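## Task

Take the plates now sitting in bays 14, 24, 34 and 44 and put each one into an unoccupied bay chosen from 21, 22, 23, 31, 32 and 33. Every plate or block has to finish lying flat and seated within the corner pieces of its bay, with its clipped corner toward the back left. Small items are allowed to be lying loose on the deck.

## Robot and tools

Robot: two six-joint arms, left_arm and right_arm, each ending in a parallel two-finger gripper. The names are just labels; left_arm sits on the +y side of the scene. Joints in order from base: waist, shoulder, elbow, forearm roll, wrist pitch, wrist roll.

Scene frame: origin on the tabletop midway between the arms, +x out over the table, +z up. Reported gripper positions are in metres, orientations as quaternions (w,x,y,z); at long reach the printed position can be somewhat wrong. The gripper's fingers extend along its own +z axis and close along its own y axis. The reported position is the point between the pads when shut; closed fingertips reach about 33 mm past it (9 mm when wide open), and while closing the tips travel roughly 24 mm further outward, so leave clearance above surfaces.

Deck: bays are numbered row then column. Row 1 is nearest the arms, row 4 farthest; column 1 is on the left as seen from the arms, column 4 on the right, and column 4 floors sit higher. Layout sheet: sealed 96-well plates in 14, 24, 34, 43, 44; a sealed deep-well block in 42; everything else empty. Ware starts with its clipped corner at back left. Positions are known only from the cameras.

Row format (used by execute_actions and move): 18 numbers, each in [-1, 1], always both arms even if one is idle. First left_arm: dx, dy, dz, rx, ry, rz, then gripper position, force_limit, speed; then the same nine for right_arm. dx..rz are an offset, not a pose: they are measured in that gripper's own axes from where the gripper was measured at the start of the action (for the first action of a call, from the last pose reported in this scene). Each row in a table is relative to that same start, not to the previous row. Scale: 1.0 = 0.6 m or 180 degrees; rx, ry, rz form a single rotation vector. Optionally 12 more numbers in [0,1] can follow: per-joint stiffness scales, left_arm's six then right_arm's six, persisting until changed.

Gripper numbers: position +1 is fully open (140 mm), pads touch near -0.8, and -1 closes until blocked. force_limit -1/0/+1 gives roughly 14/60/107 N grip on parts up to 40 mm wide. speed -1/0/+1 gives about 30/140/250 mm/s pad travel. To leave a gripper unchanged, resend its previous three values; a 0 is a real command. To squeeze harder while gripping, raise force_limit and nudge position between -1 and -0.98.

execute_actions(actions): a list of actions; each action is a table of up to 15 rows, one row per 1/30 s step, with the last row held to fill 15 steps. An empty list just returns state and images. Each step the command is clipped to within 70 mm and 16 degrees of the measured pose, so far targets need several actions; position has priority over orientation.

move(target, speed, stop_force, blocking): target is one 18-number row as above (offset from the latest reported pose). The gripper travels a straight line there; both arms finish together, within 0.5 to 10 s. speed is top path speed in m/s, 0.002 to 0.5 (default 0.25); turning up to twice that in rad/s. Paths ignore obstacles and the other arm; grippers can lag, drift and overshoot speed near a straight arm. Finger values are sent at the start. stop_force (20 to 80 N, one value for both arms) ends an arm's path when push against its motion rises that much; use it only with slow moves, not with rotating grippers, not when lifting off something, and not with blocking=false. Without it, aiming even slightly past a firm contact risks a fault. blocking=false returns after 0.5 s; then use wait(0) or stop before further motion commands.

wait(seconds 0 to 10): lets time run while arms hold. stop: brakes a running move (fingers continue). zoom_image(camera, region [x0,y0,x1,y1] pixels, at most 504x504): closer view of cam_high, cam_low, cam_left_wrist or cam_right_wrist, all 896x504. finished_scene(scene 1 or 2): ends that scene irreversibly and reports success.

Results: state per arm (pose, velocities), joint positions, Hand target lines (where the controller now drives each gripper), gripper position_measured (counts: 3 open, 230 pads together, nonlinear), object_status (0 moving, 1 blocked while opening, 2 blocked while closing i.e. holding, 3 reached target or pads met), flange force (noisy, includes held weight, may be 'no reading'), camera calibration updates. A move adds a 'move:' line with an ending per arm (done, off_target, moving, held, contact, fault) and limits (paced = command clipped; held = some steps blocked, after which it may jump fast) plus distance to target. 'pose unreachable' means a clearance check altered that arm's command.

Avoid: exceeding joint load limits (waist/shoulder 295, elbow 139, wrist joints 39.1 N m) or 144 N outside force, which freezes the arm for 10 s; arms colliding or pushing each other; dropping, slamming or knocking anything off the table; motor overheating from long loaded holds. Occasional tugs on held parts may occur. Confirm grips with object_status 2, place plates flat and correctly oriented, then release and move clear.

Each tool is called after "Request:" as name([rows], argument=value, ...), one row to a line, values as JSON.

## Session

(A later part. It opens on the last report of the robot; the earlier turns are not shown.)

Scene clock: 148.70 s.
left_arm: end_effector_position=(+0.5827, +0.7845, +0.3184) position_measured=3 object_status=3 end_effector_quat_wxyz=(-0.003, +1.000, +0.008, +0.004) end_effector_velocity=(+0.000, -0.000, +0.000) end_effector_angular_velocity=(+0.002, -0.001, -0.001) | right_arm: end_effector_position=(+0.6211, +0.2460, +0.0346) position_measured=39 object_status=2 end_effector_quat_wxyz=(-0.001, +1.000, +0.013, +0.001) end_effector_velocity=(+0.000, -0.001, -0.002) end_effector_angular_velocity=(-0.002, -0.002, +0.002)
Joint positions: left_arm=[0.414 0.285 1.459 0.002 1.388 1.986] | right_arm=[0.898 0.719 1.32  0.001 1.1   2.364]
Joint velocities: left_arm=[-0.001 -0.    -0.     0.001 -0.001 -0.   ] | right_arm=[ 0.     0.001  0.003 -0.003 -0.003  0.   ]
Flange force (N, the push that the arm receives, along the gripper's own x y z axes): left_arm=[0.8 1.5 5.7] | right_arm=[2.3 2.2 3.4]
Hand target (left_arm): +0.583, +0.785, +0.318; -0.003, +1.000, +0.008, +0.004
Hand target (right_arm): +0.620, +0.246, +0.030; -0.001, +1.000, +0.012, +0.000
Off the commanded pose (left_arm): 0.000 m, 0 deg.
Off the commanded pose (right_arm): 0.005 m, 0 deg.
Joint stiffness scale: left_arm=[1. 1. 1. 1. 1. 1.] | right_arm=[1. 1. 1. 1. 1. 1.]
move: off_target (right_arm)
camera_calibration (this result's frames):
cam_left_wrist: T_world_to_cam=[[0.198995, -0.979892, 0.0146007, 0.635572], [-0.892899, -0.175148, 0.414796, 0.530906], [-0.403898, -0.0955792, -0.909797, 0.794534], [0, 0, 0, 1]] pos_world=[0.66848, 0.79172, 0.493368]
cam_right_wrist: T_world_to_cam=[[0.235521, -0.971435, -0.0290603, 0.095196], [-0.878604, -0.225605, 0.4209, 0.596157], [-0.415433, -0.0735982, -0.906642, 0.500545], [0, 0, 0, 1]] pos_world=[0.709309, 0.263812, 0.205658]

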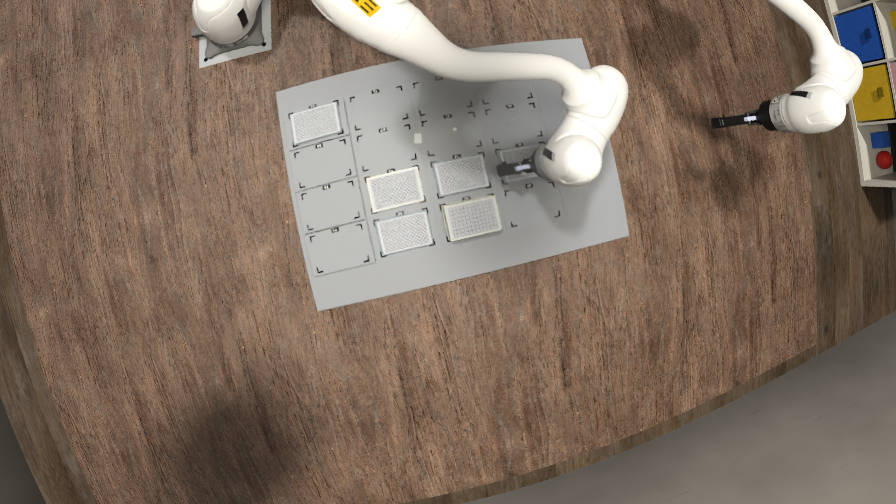

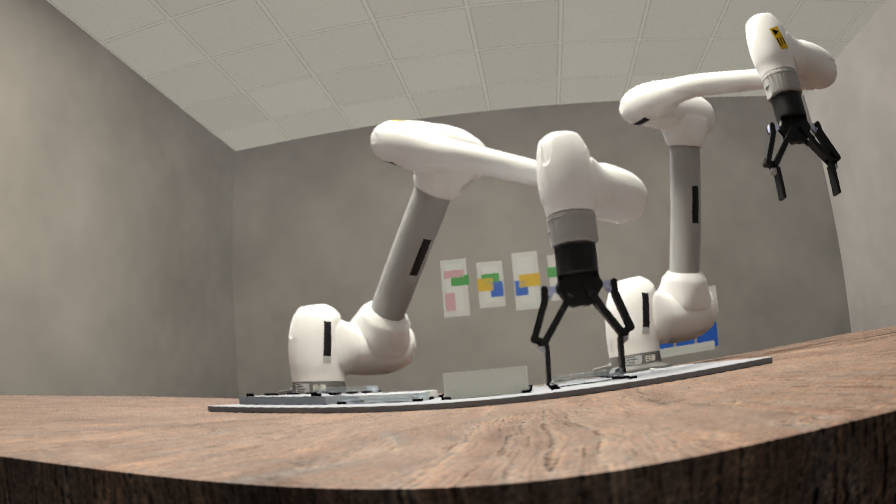

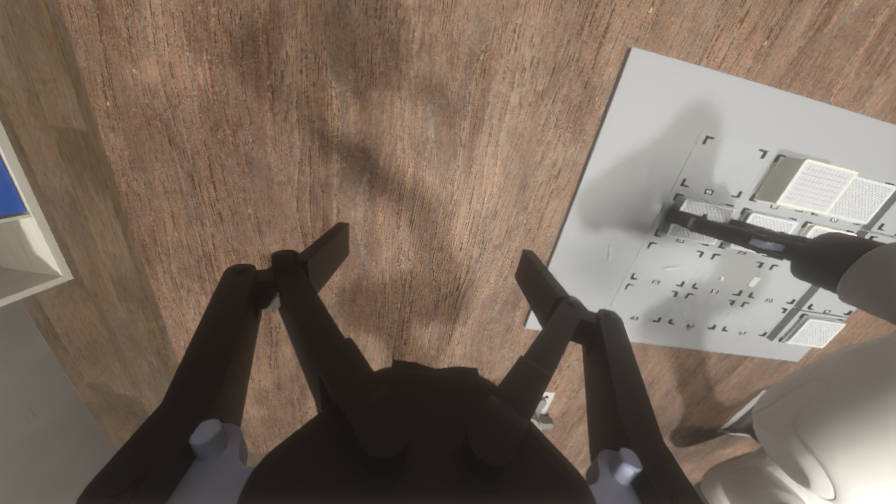

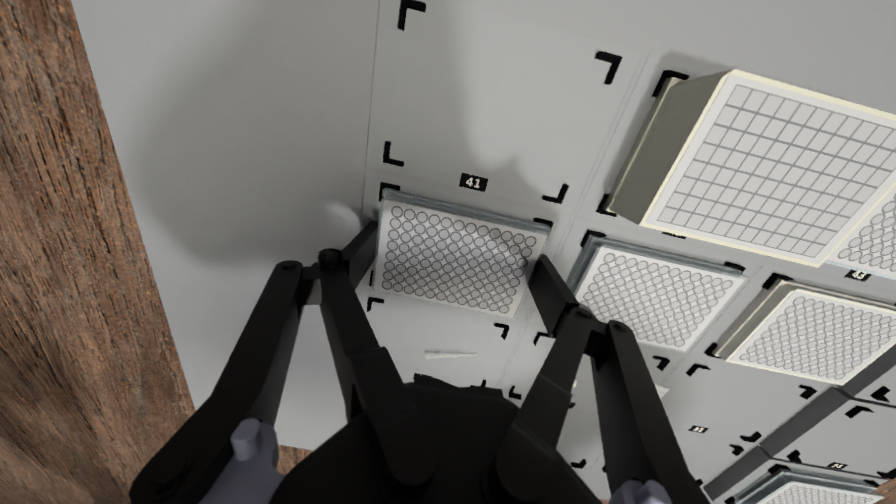

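Request:
move(target=[0,0,0,0,0,0,1,0,0, -0.004,-0.001,0.019,0,0,0,-1,0.3,-0.6], speed=0.012)

Request:
zoom_image(camera="cam_right_wrist", region=[300, 120, 620, 340])

Request:
zoom_image(camera="cam_low", region=[520, 340, 660, 400])

Scene clock: 153.37 s.
left_arm: end_effector_position=(+0.5827, +0.7845, +0.3184) position_measured=3 object_status=3 end_effector_quat_wxyz=(-0.003, +1.000, +0.008, +0.004) end_effector_velocity=(+0.000, +0.000, +0.001) end_effector_angular_velocity=(+0.002, -0.001, -0.000) | right_arm: end_effector_position=(+0.6206, +0.2463, +0.0299) position_measured=39 object_status=2 end_effector_quat_wxyz=(-0.002, +1.000, +0.013, +0.002) end_effector_velocity=(-0.000, +0.000, +0.000) end_effector_angular_velocity=(+0.000, -0.001, +0.000)
Joint positions: left_arm=[0.414 0.285 1.459 0.002 1.388 1.986] | right_arm=[0.898 0.721 1.325 0.001 1.09  2.364]
Joint velocities: left_arm=[ 0.    -0.001 -0.     0.001 -0.001  0.   ] | right_arm=[ 0.    -0.    -0.    -0.    -0.001  0.   ]
Flange force (N, the push that the arm receives, along the gripper's own x y z axes): left_arm=[0.1 0.4 5.0] | right_arm=[1.5 6.1 -8.9]
Hand target (left_arm): +0.583, +0.785, +0.318; -0.003, +1.000, +0.008, +0.004
Hand target (right_arm): +0.619, +0.247, +0.023; -0.001, +1.000, +0.013, +0.001
Off the commanded pose (left_arm): 0.000 m, 0 deg.
Off the commanded pose (right_arm): 0.007 m, 0 deg.
Joint stiffness scale: left_arm=[1. 1. 1. 1. 1. 1.] | right_arm=[1. 1. 1. 1. 1. 1.]
move: off_target (right_arm)
camera_calibration (this result's frames):
cam_left_wrist: T_world_to_cam=[[0.198995, -0.979892, 0.0146006, 0.635572], [-0.892898, -0.175148, 0.414796, 0.530906], [-0.403898, -0.0955792, -0.909797, 0.794534], [0, 0, 0, 1]] pos_world=[0.66848, 0.79172, 0.493368]
cam_right_wrist: T_world_to_cam=[[0.236143, -0.971245, -0.0303127, 0.0950435], [-0.879125, -0.226827, 0.419151, 0.598458], [-0.413975, -0.0723311, -0.90741, 0.494883], [0, 0, 0, 1]] pos_world=[0.708545, 0.263853, 0.201098]

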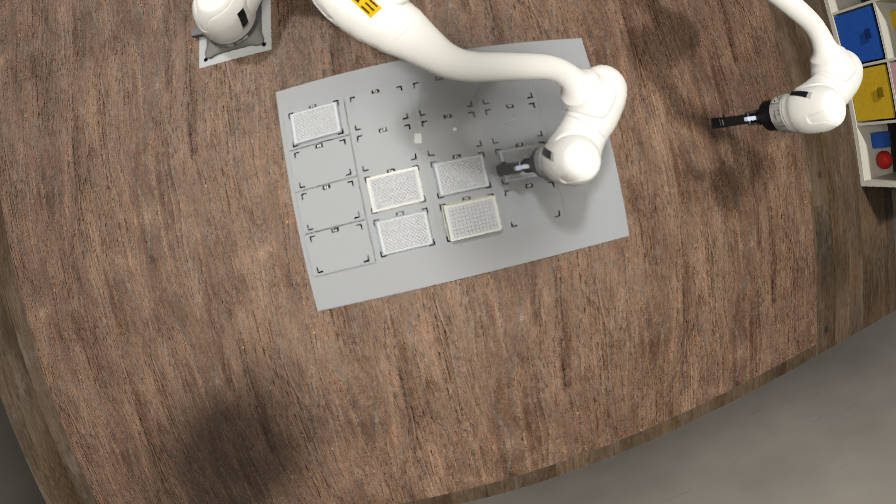

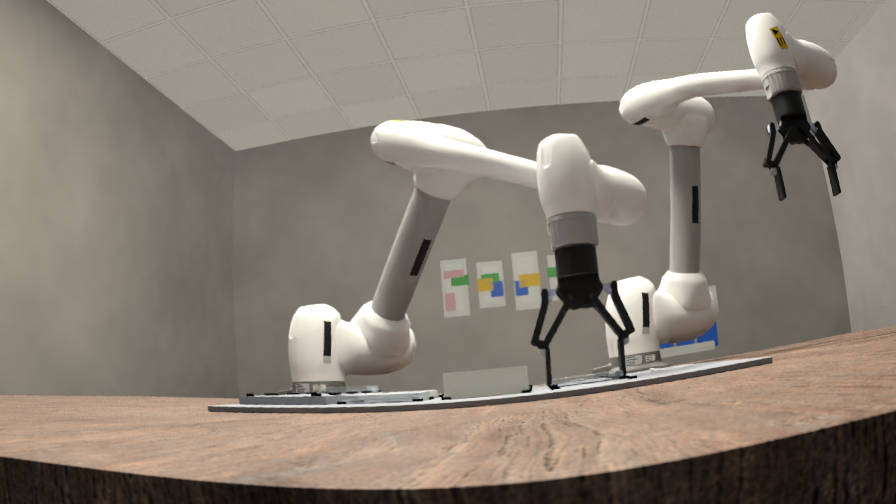

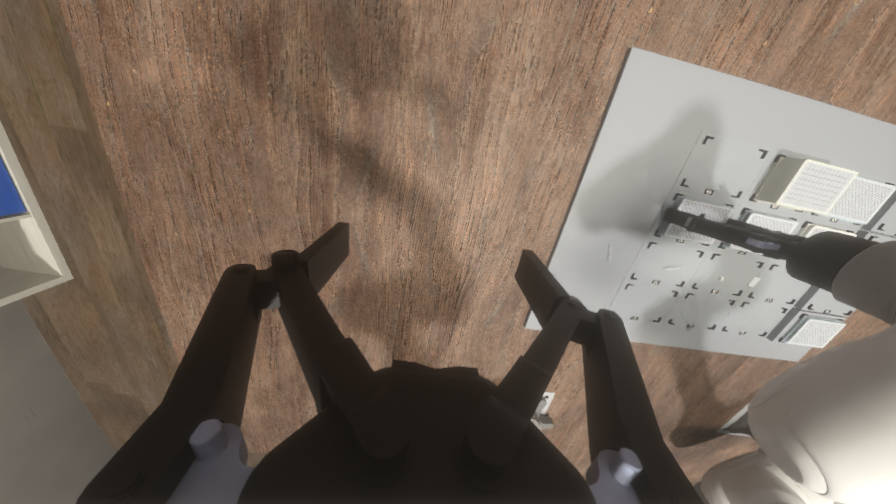

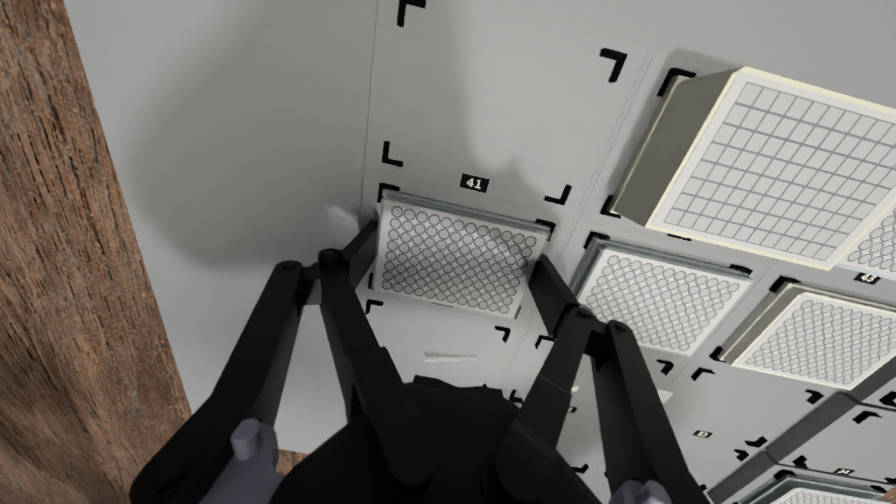

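Region (300, 120, 620, 340) of cam_right_wrist's 896x504 image, scaled by 1.575, with more detail than that image has; it fills the top 346 rows of this view, and the rest is white.

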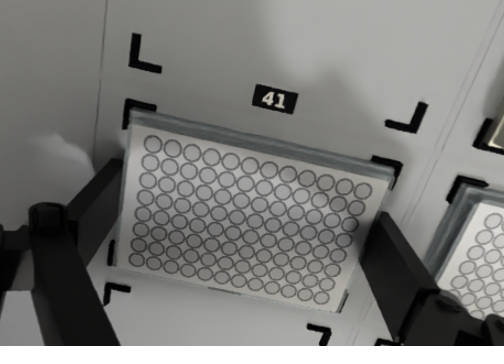

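Region (520, 340, 660, 400) of cam_low's 896x504 image, scaled by 3.600, with more detail than that image has; it fills the top 216 rows of this view, and the rest is white.

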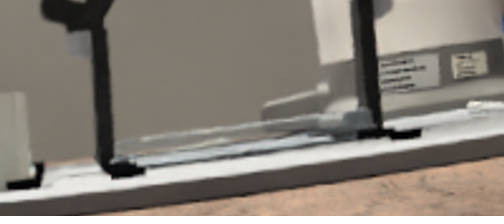

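Request:
move(target=[0,0,0,0,0,0,1,0,0, 0,0,0,0,0,0,1,0.3,-0.4])

Request:
zoom_image(camera="cam_right_wrist", region=[300, 120, 620, 340])

Request:
move(target=[0,0,0,0,0,0,1,0,0, 0.001,-0.001,-0.06,0,0,0,1,0.3,-0.4], speed=0.1)

Request:
move(target=[0,0,0,0,0,0,1,0,0, -0.3787,0.8115,0,0,0,-0.0017,1,0.3,-0.4], speed=0.35)

Request:
zoom_image(camera="cam_right_wrist", region=[300, 120, 620, 340])

Scene clock: 160.20 s.
left_arm: end_effector_position=(+0.5827, +0.7845, +0.3184) position_measured=3 object_status=3 end_effector_quat_wxyz=(-0.003, +1.000, +0.008, +0.004) end_effector_velocity=(+0.000, +0.000, -0.000) end_effector_angular_velocity=(+0.000, -0.000, -0.000) | right_arm: end_effector_position=(+0.6206, +0.2463, +0.0299) position_measured=3 object_status=3 end_effector_quat_wxyz=(-0.002, +1.000, +0.013, +0.002) end_effector_velocity=(-0.001, -0.000, -0.001) end_effector_angular_velocity=(+0.000, +0.002, -0.001)
Joint positions: left_arm=[0.414 0.285 1.459 0.002 1.388 1.986] | right_arm=[0.898 0.721 1.325 0.001 1.09  2.364]
Joint velocities: left_arm=[ 0.     0.001 -0.     0.    -0.001  0.001] | right_arm=[-0.     0.     0.001  0.002 -0.    -0.   ]
Flange force (N, the push that the arm receives, along the gripper's own x y z axes): left_arm=[-0.2 1.0 5.8] | right_arm=[3.1 3.8 1.8]
Hand target (left_arm): +0.583, +0.785, +0.318; -0.003, +1.000, +0.008, +0.004
Hand target (right_arm): +0.621, +0.246, +0.030; -0.002, +1.000, +0.013, +0.002
Off the commanded pose (left_arm): 0.000 m, 0 deg.
Off the commanded pose (right_arm): 0.000 m, 0 deg.
Joint stiffness scale: left_arm=[1. 1. 1. 1. 1. 1.] | right_arm=[1. 1. 1. 1. 1. 1.]
move: done
camera_calibration (this result's frames):
cam_left_wrist: T_world_to_cam=[[0.198995, -0.979892, 0.0146005, 0.635572], [-0.892899, -0.175148, 0.414795, 0.530907], [-0.403897, -0.0955791, -0.909798, 0.794534], [0, 0, 0, 1]] pos_world=[0.66848, 0.79172, 0.493368]
cam_right_wrist: T_world_to_cam=[[0.236144, -0.971245, -0.0303277, 0.095046], [-0.879133, -0.226836, 0.419131, 0.598472], [-0.413958, -0.0723131, -0.907419, 0.494863], [0, 0, 0, 1]] pos_world=[0.708545, 0.263853, 0.201092]

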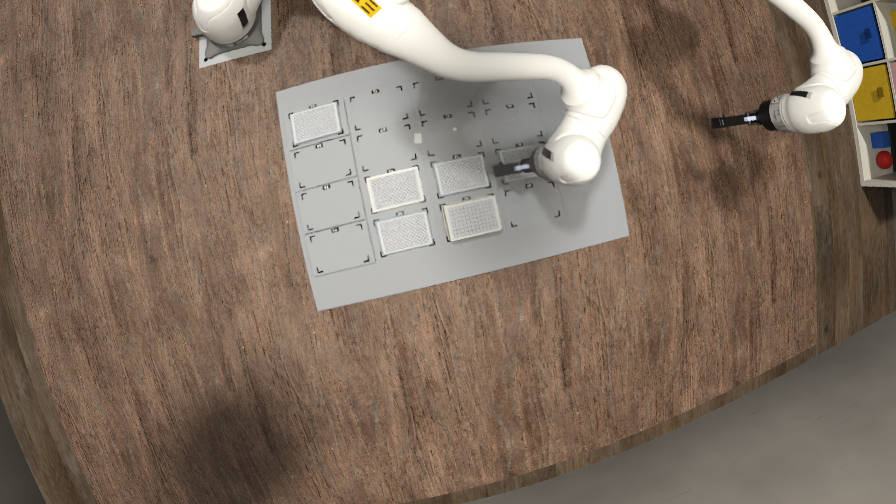

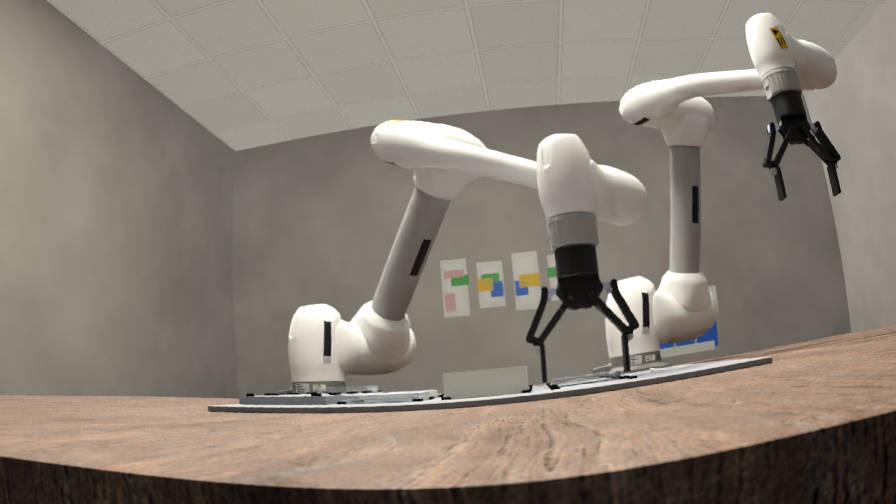

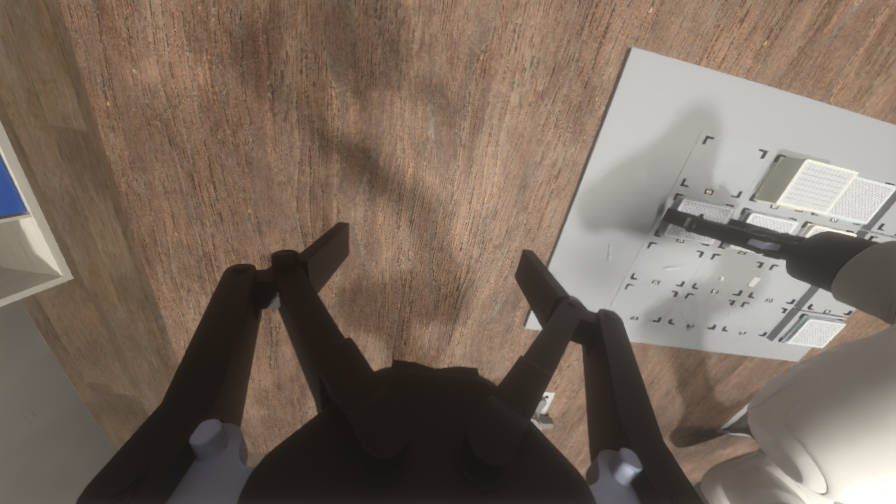

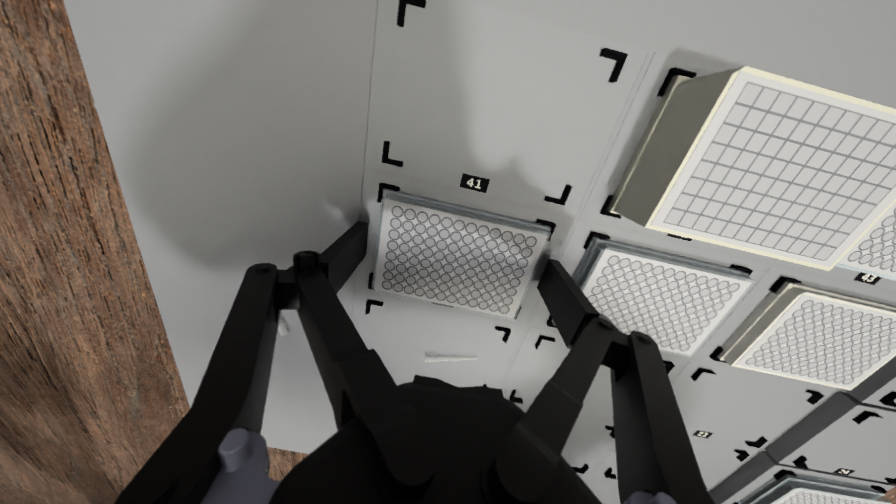

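Region (300, 120, 620, 340) of cam_right_wrist's 896x504 image, scaled by 1.575, with more detail than that image has; it fills the top 346 rows of this view, and the rest is white.

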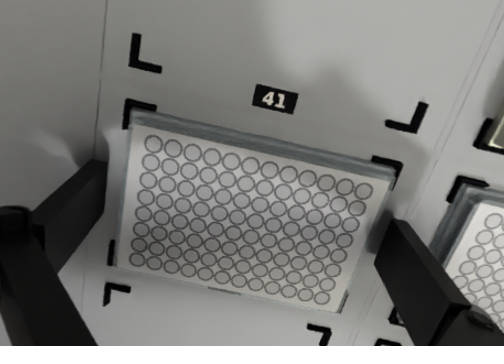

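Scene clock: 161.03 s.
left_arm: end_effector_position=(+0.5827, +0.7845, +0.3184) position_measured=3 object_status=3 end_effector_quat_wxyz=(-0.003, +1.000, +0.008, +0.004) end_effector_velocity=(-0.000, +0.001, -0.000) end_effector_angular_velocity=(+0.000, +0.001, +0.001) | right_arm: end_effector_position=(+0.6207, +0.2465, +0.0608) position_measured=3 object_status=3 end_effector_quat_wxyz=(-0.002, +1.000, +0.013, +0.001) end_effector_velocity=(+0.000, -0.000, +0.002) end_effector_angular_velocity=(-0.002, +0.001, +0.000)
Joint positions: left_arm=[0.414 0.285 1.459 0.002 1.388 1.986] | right_arm=[0.898 0.699 1.303 0.001 1.136 2.364]
Joint velocities: left_arm=[ 0.001  0.    -0.     0.001  0.    -0.   ] | right_arm=[-0.    -0.001 -0.003 -0.001  0.005  0.   ]
Flange force (N, the push that the arm receives, along the gripper's own x y z axes): left_arm=[0.9 0.0 5.2] | right_arm=[6.4 -0.1 2.7]
Hand target (left_arm): +0.583, +0.785, +0.318; -0.003, +1.000, +0.008, +0.004
Hand target (right_arm): +0.621, +0.247, +0.066; -0.002, +1.000, +0.013, +0.002
Off the commanded pose (left_arm): 0.000 m, 0 deg.
Off the commanded pose (right_arm): 0.005 m, 0 deg.
Joint stiffness scale: left_arm=[1. 1. 1. 1. 1. 1.] | right_arm=[1. 1. 1. 1. 1. 1.]
move: off_target (right_arm)
camera_calibration (this result's frames):
cam_left_wrist: T_world_to_cam=[[0.198995, -0.979892, 0.0146005, 0.635572], [-0.892898, -0.175148, 0.414796, 0.530906], [-0.403898, -0.0955791, -0.909797, 0.794534], [0, 0, 0, 1]] pos_world=[0.66848, 0.79172, 0.493368]
cam_right_wrist: T_world_to_cam=[[0.236136, -0.971273, -0.0294693, 0.0960584], [-0.878671, -0.226376, 0.420346, 0.585184], [-0.414942, -0.0733648, -0.906885, 0.52384], [0, 0, 0, 1]] pos_world=[0.708865, 0.264202, 0.231914]

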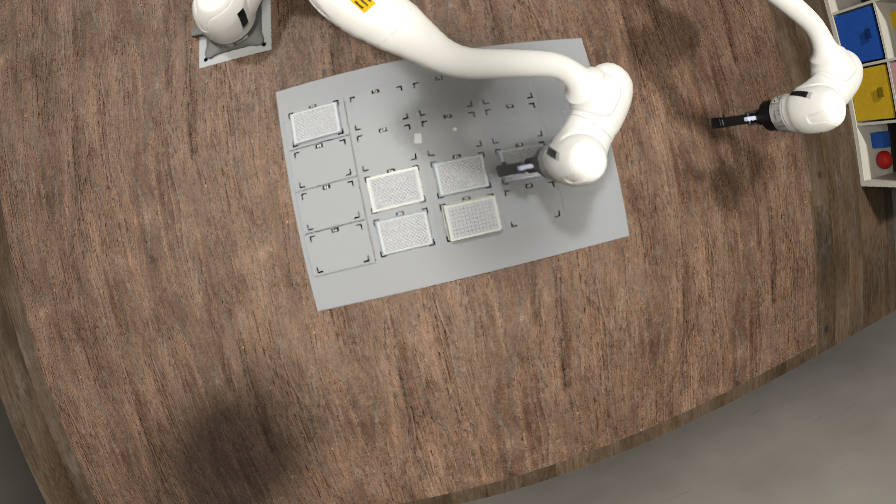

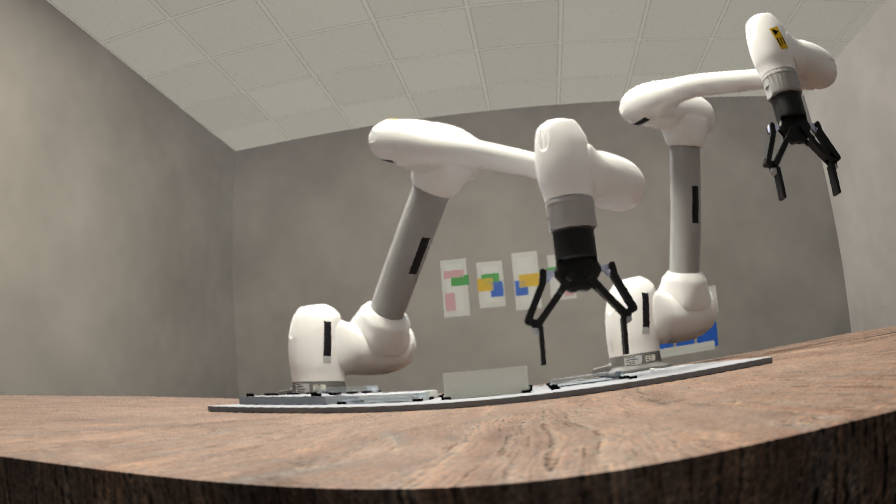

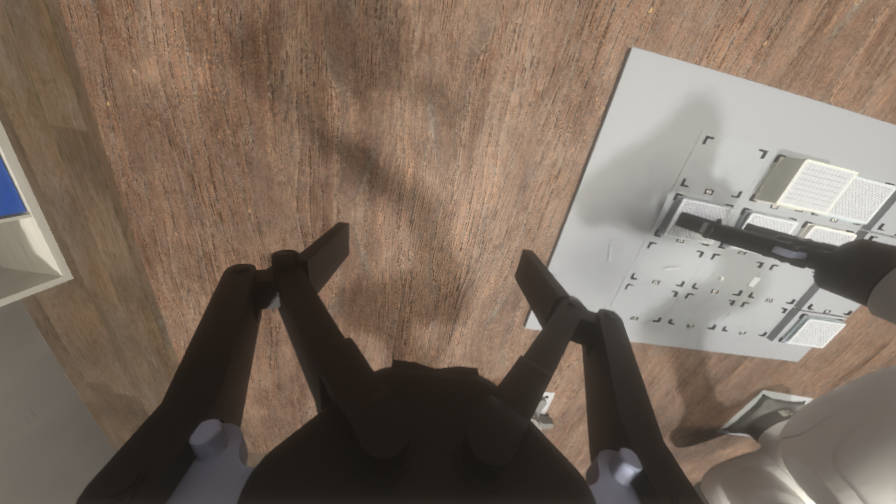

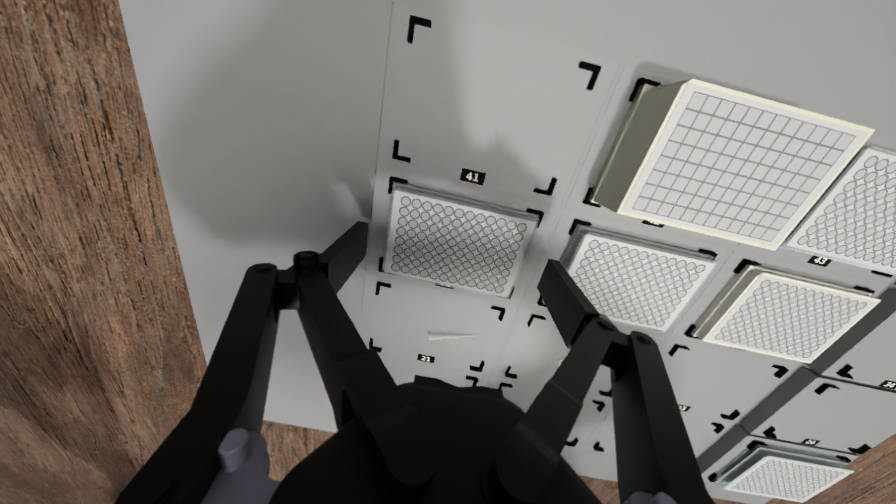

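Scene clock: 163.23 s.
left_arm: end_effector_position=(+0.5827, +0.7845, +0.3184) position_measured=3 object_status=3 end_effector_quat_wxyz=(-0.003, +1.000, +0.008, +0.004) end_effector_velocity=(-0.000, -0.000, +0.001) end_effector_angular_velocity=(+0.000, -0.001, -0.000) | right_arm: end_effector_position=(+0.4068, -0.2458, +0.0598) position_measured=3 object_status=3 end_effector_quat_wxyz=(+0.001, +1.000, +0.014, -0.001) end_effector_velocity=(+0.000, -0.002, +0.001) end_effector_angular_velocity=(+0.002, -0.001, +0.001)
Joint positions: left_arm=[0.414 0.285 1.459 0.002 1.388 1.986] | right_arm=[ 0.473  0.026  2.292 -0.001  0.825  1.939]
Joint velocities: left_arm=[-0.    -0.001 -0.    -0.     0.     0.   ] | right_arm=[-0.006 -0.003  0.002  0.003 -0.    -0.009]
Flange force (N, the push that the arm receives, along the gripper's own x y z axes): left_arm=[0.8 1.8 5.3] | right_arm=[0.1 10.0 -2.8]
Hand target (left_arm): +0.583, +0.785, +0.318; -0.003, +1.000, +0.008, +0.004
Hand target (right_arm): +0.406, -0.246, +0.060; -0.001, +1.000, +0.016, +0.001
Off the commanded pose (left_arm): 0.000 m, 0 deg.
Off the commanded pose (right_arm): 0.001 m, 0 deg.
Joint stiffness scale: left_arm=[1. 1. 1. 1. 1. 1.] | right_arm=[1. 1. 1. 1. 1. 1.]
move: done
camera_calibration (this result's frames):
cam_left_wrist: T_world_to_cam=[[0.198995, -0.979892, 0.0146006, 0.635572], [-0.892898, -0.175148, 0.414796, 0.530906], [-0.403897, -0.0955792, -0.909797, 0.794534], [0, 0, 0, 1]] pos_world=[0.66848, 0.79172, 0.493368]
cam_right_wrist: T_world_to_cam=[[0.237316, -0.971082, -0.0260765, -0.332219], [-0.877061, -0.225726, 0.424042, 0.285458], [-0.417666, -0.0777614, -0.905267, 0.397952], [0, 0, 0, 1]] pos_world=[0.495416, -0.227231, 0.230544]

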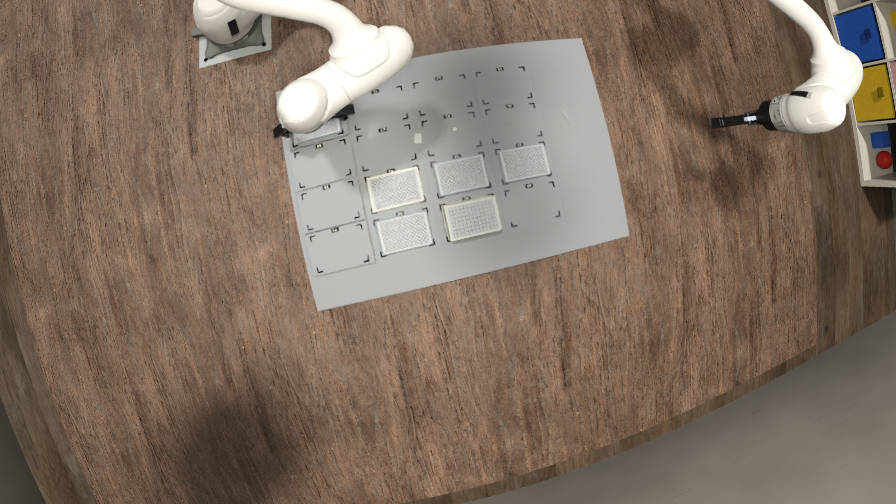

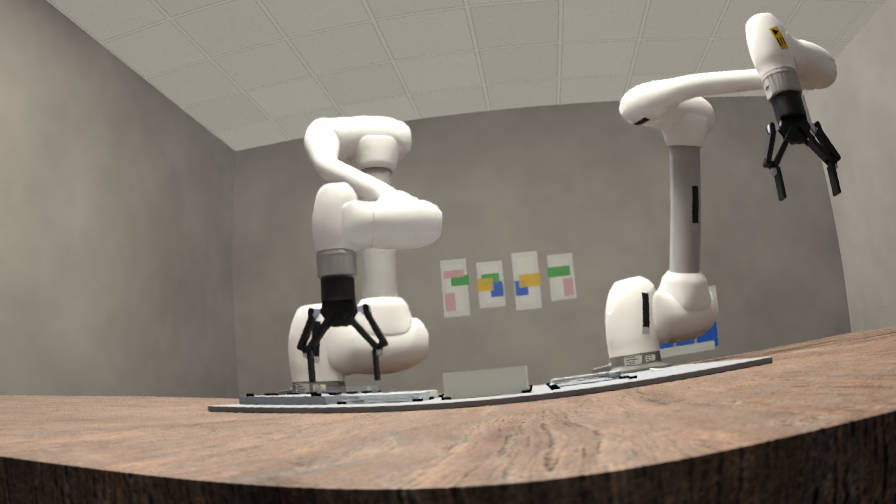

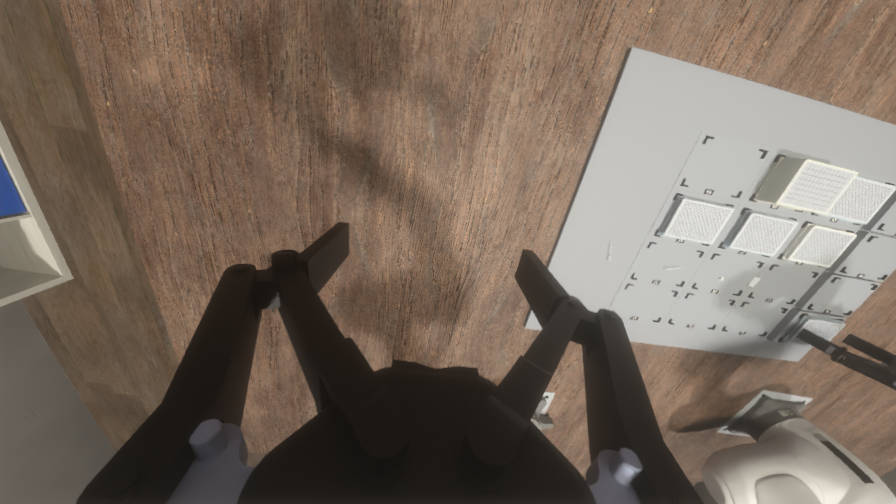

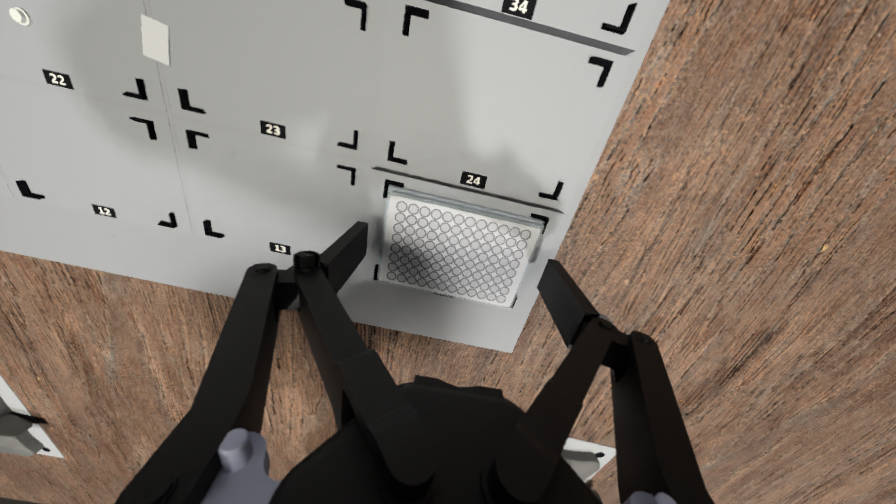

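Region (300, 120, 620, 340) of cam_right_wrist's 896x504 image, scaled by 1.575, with more detail than that image has; it fills the top 346 rows of this view, and the rest is white.

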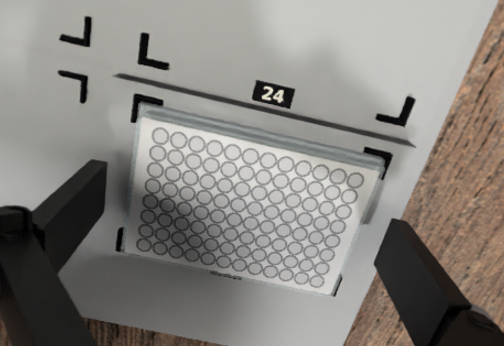

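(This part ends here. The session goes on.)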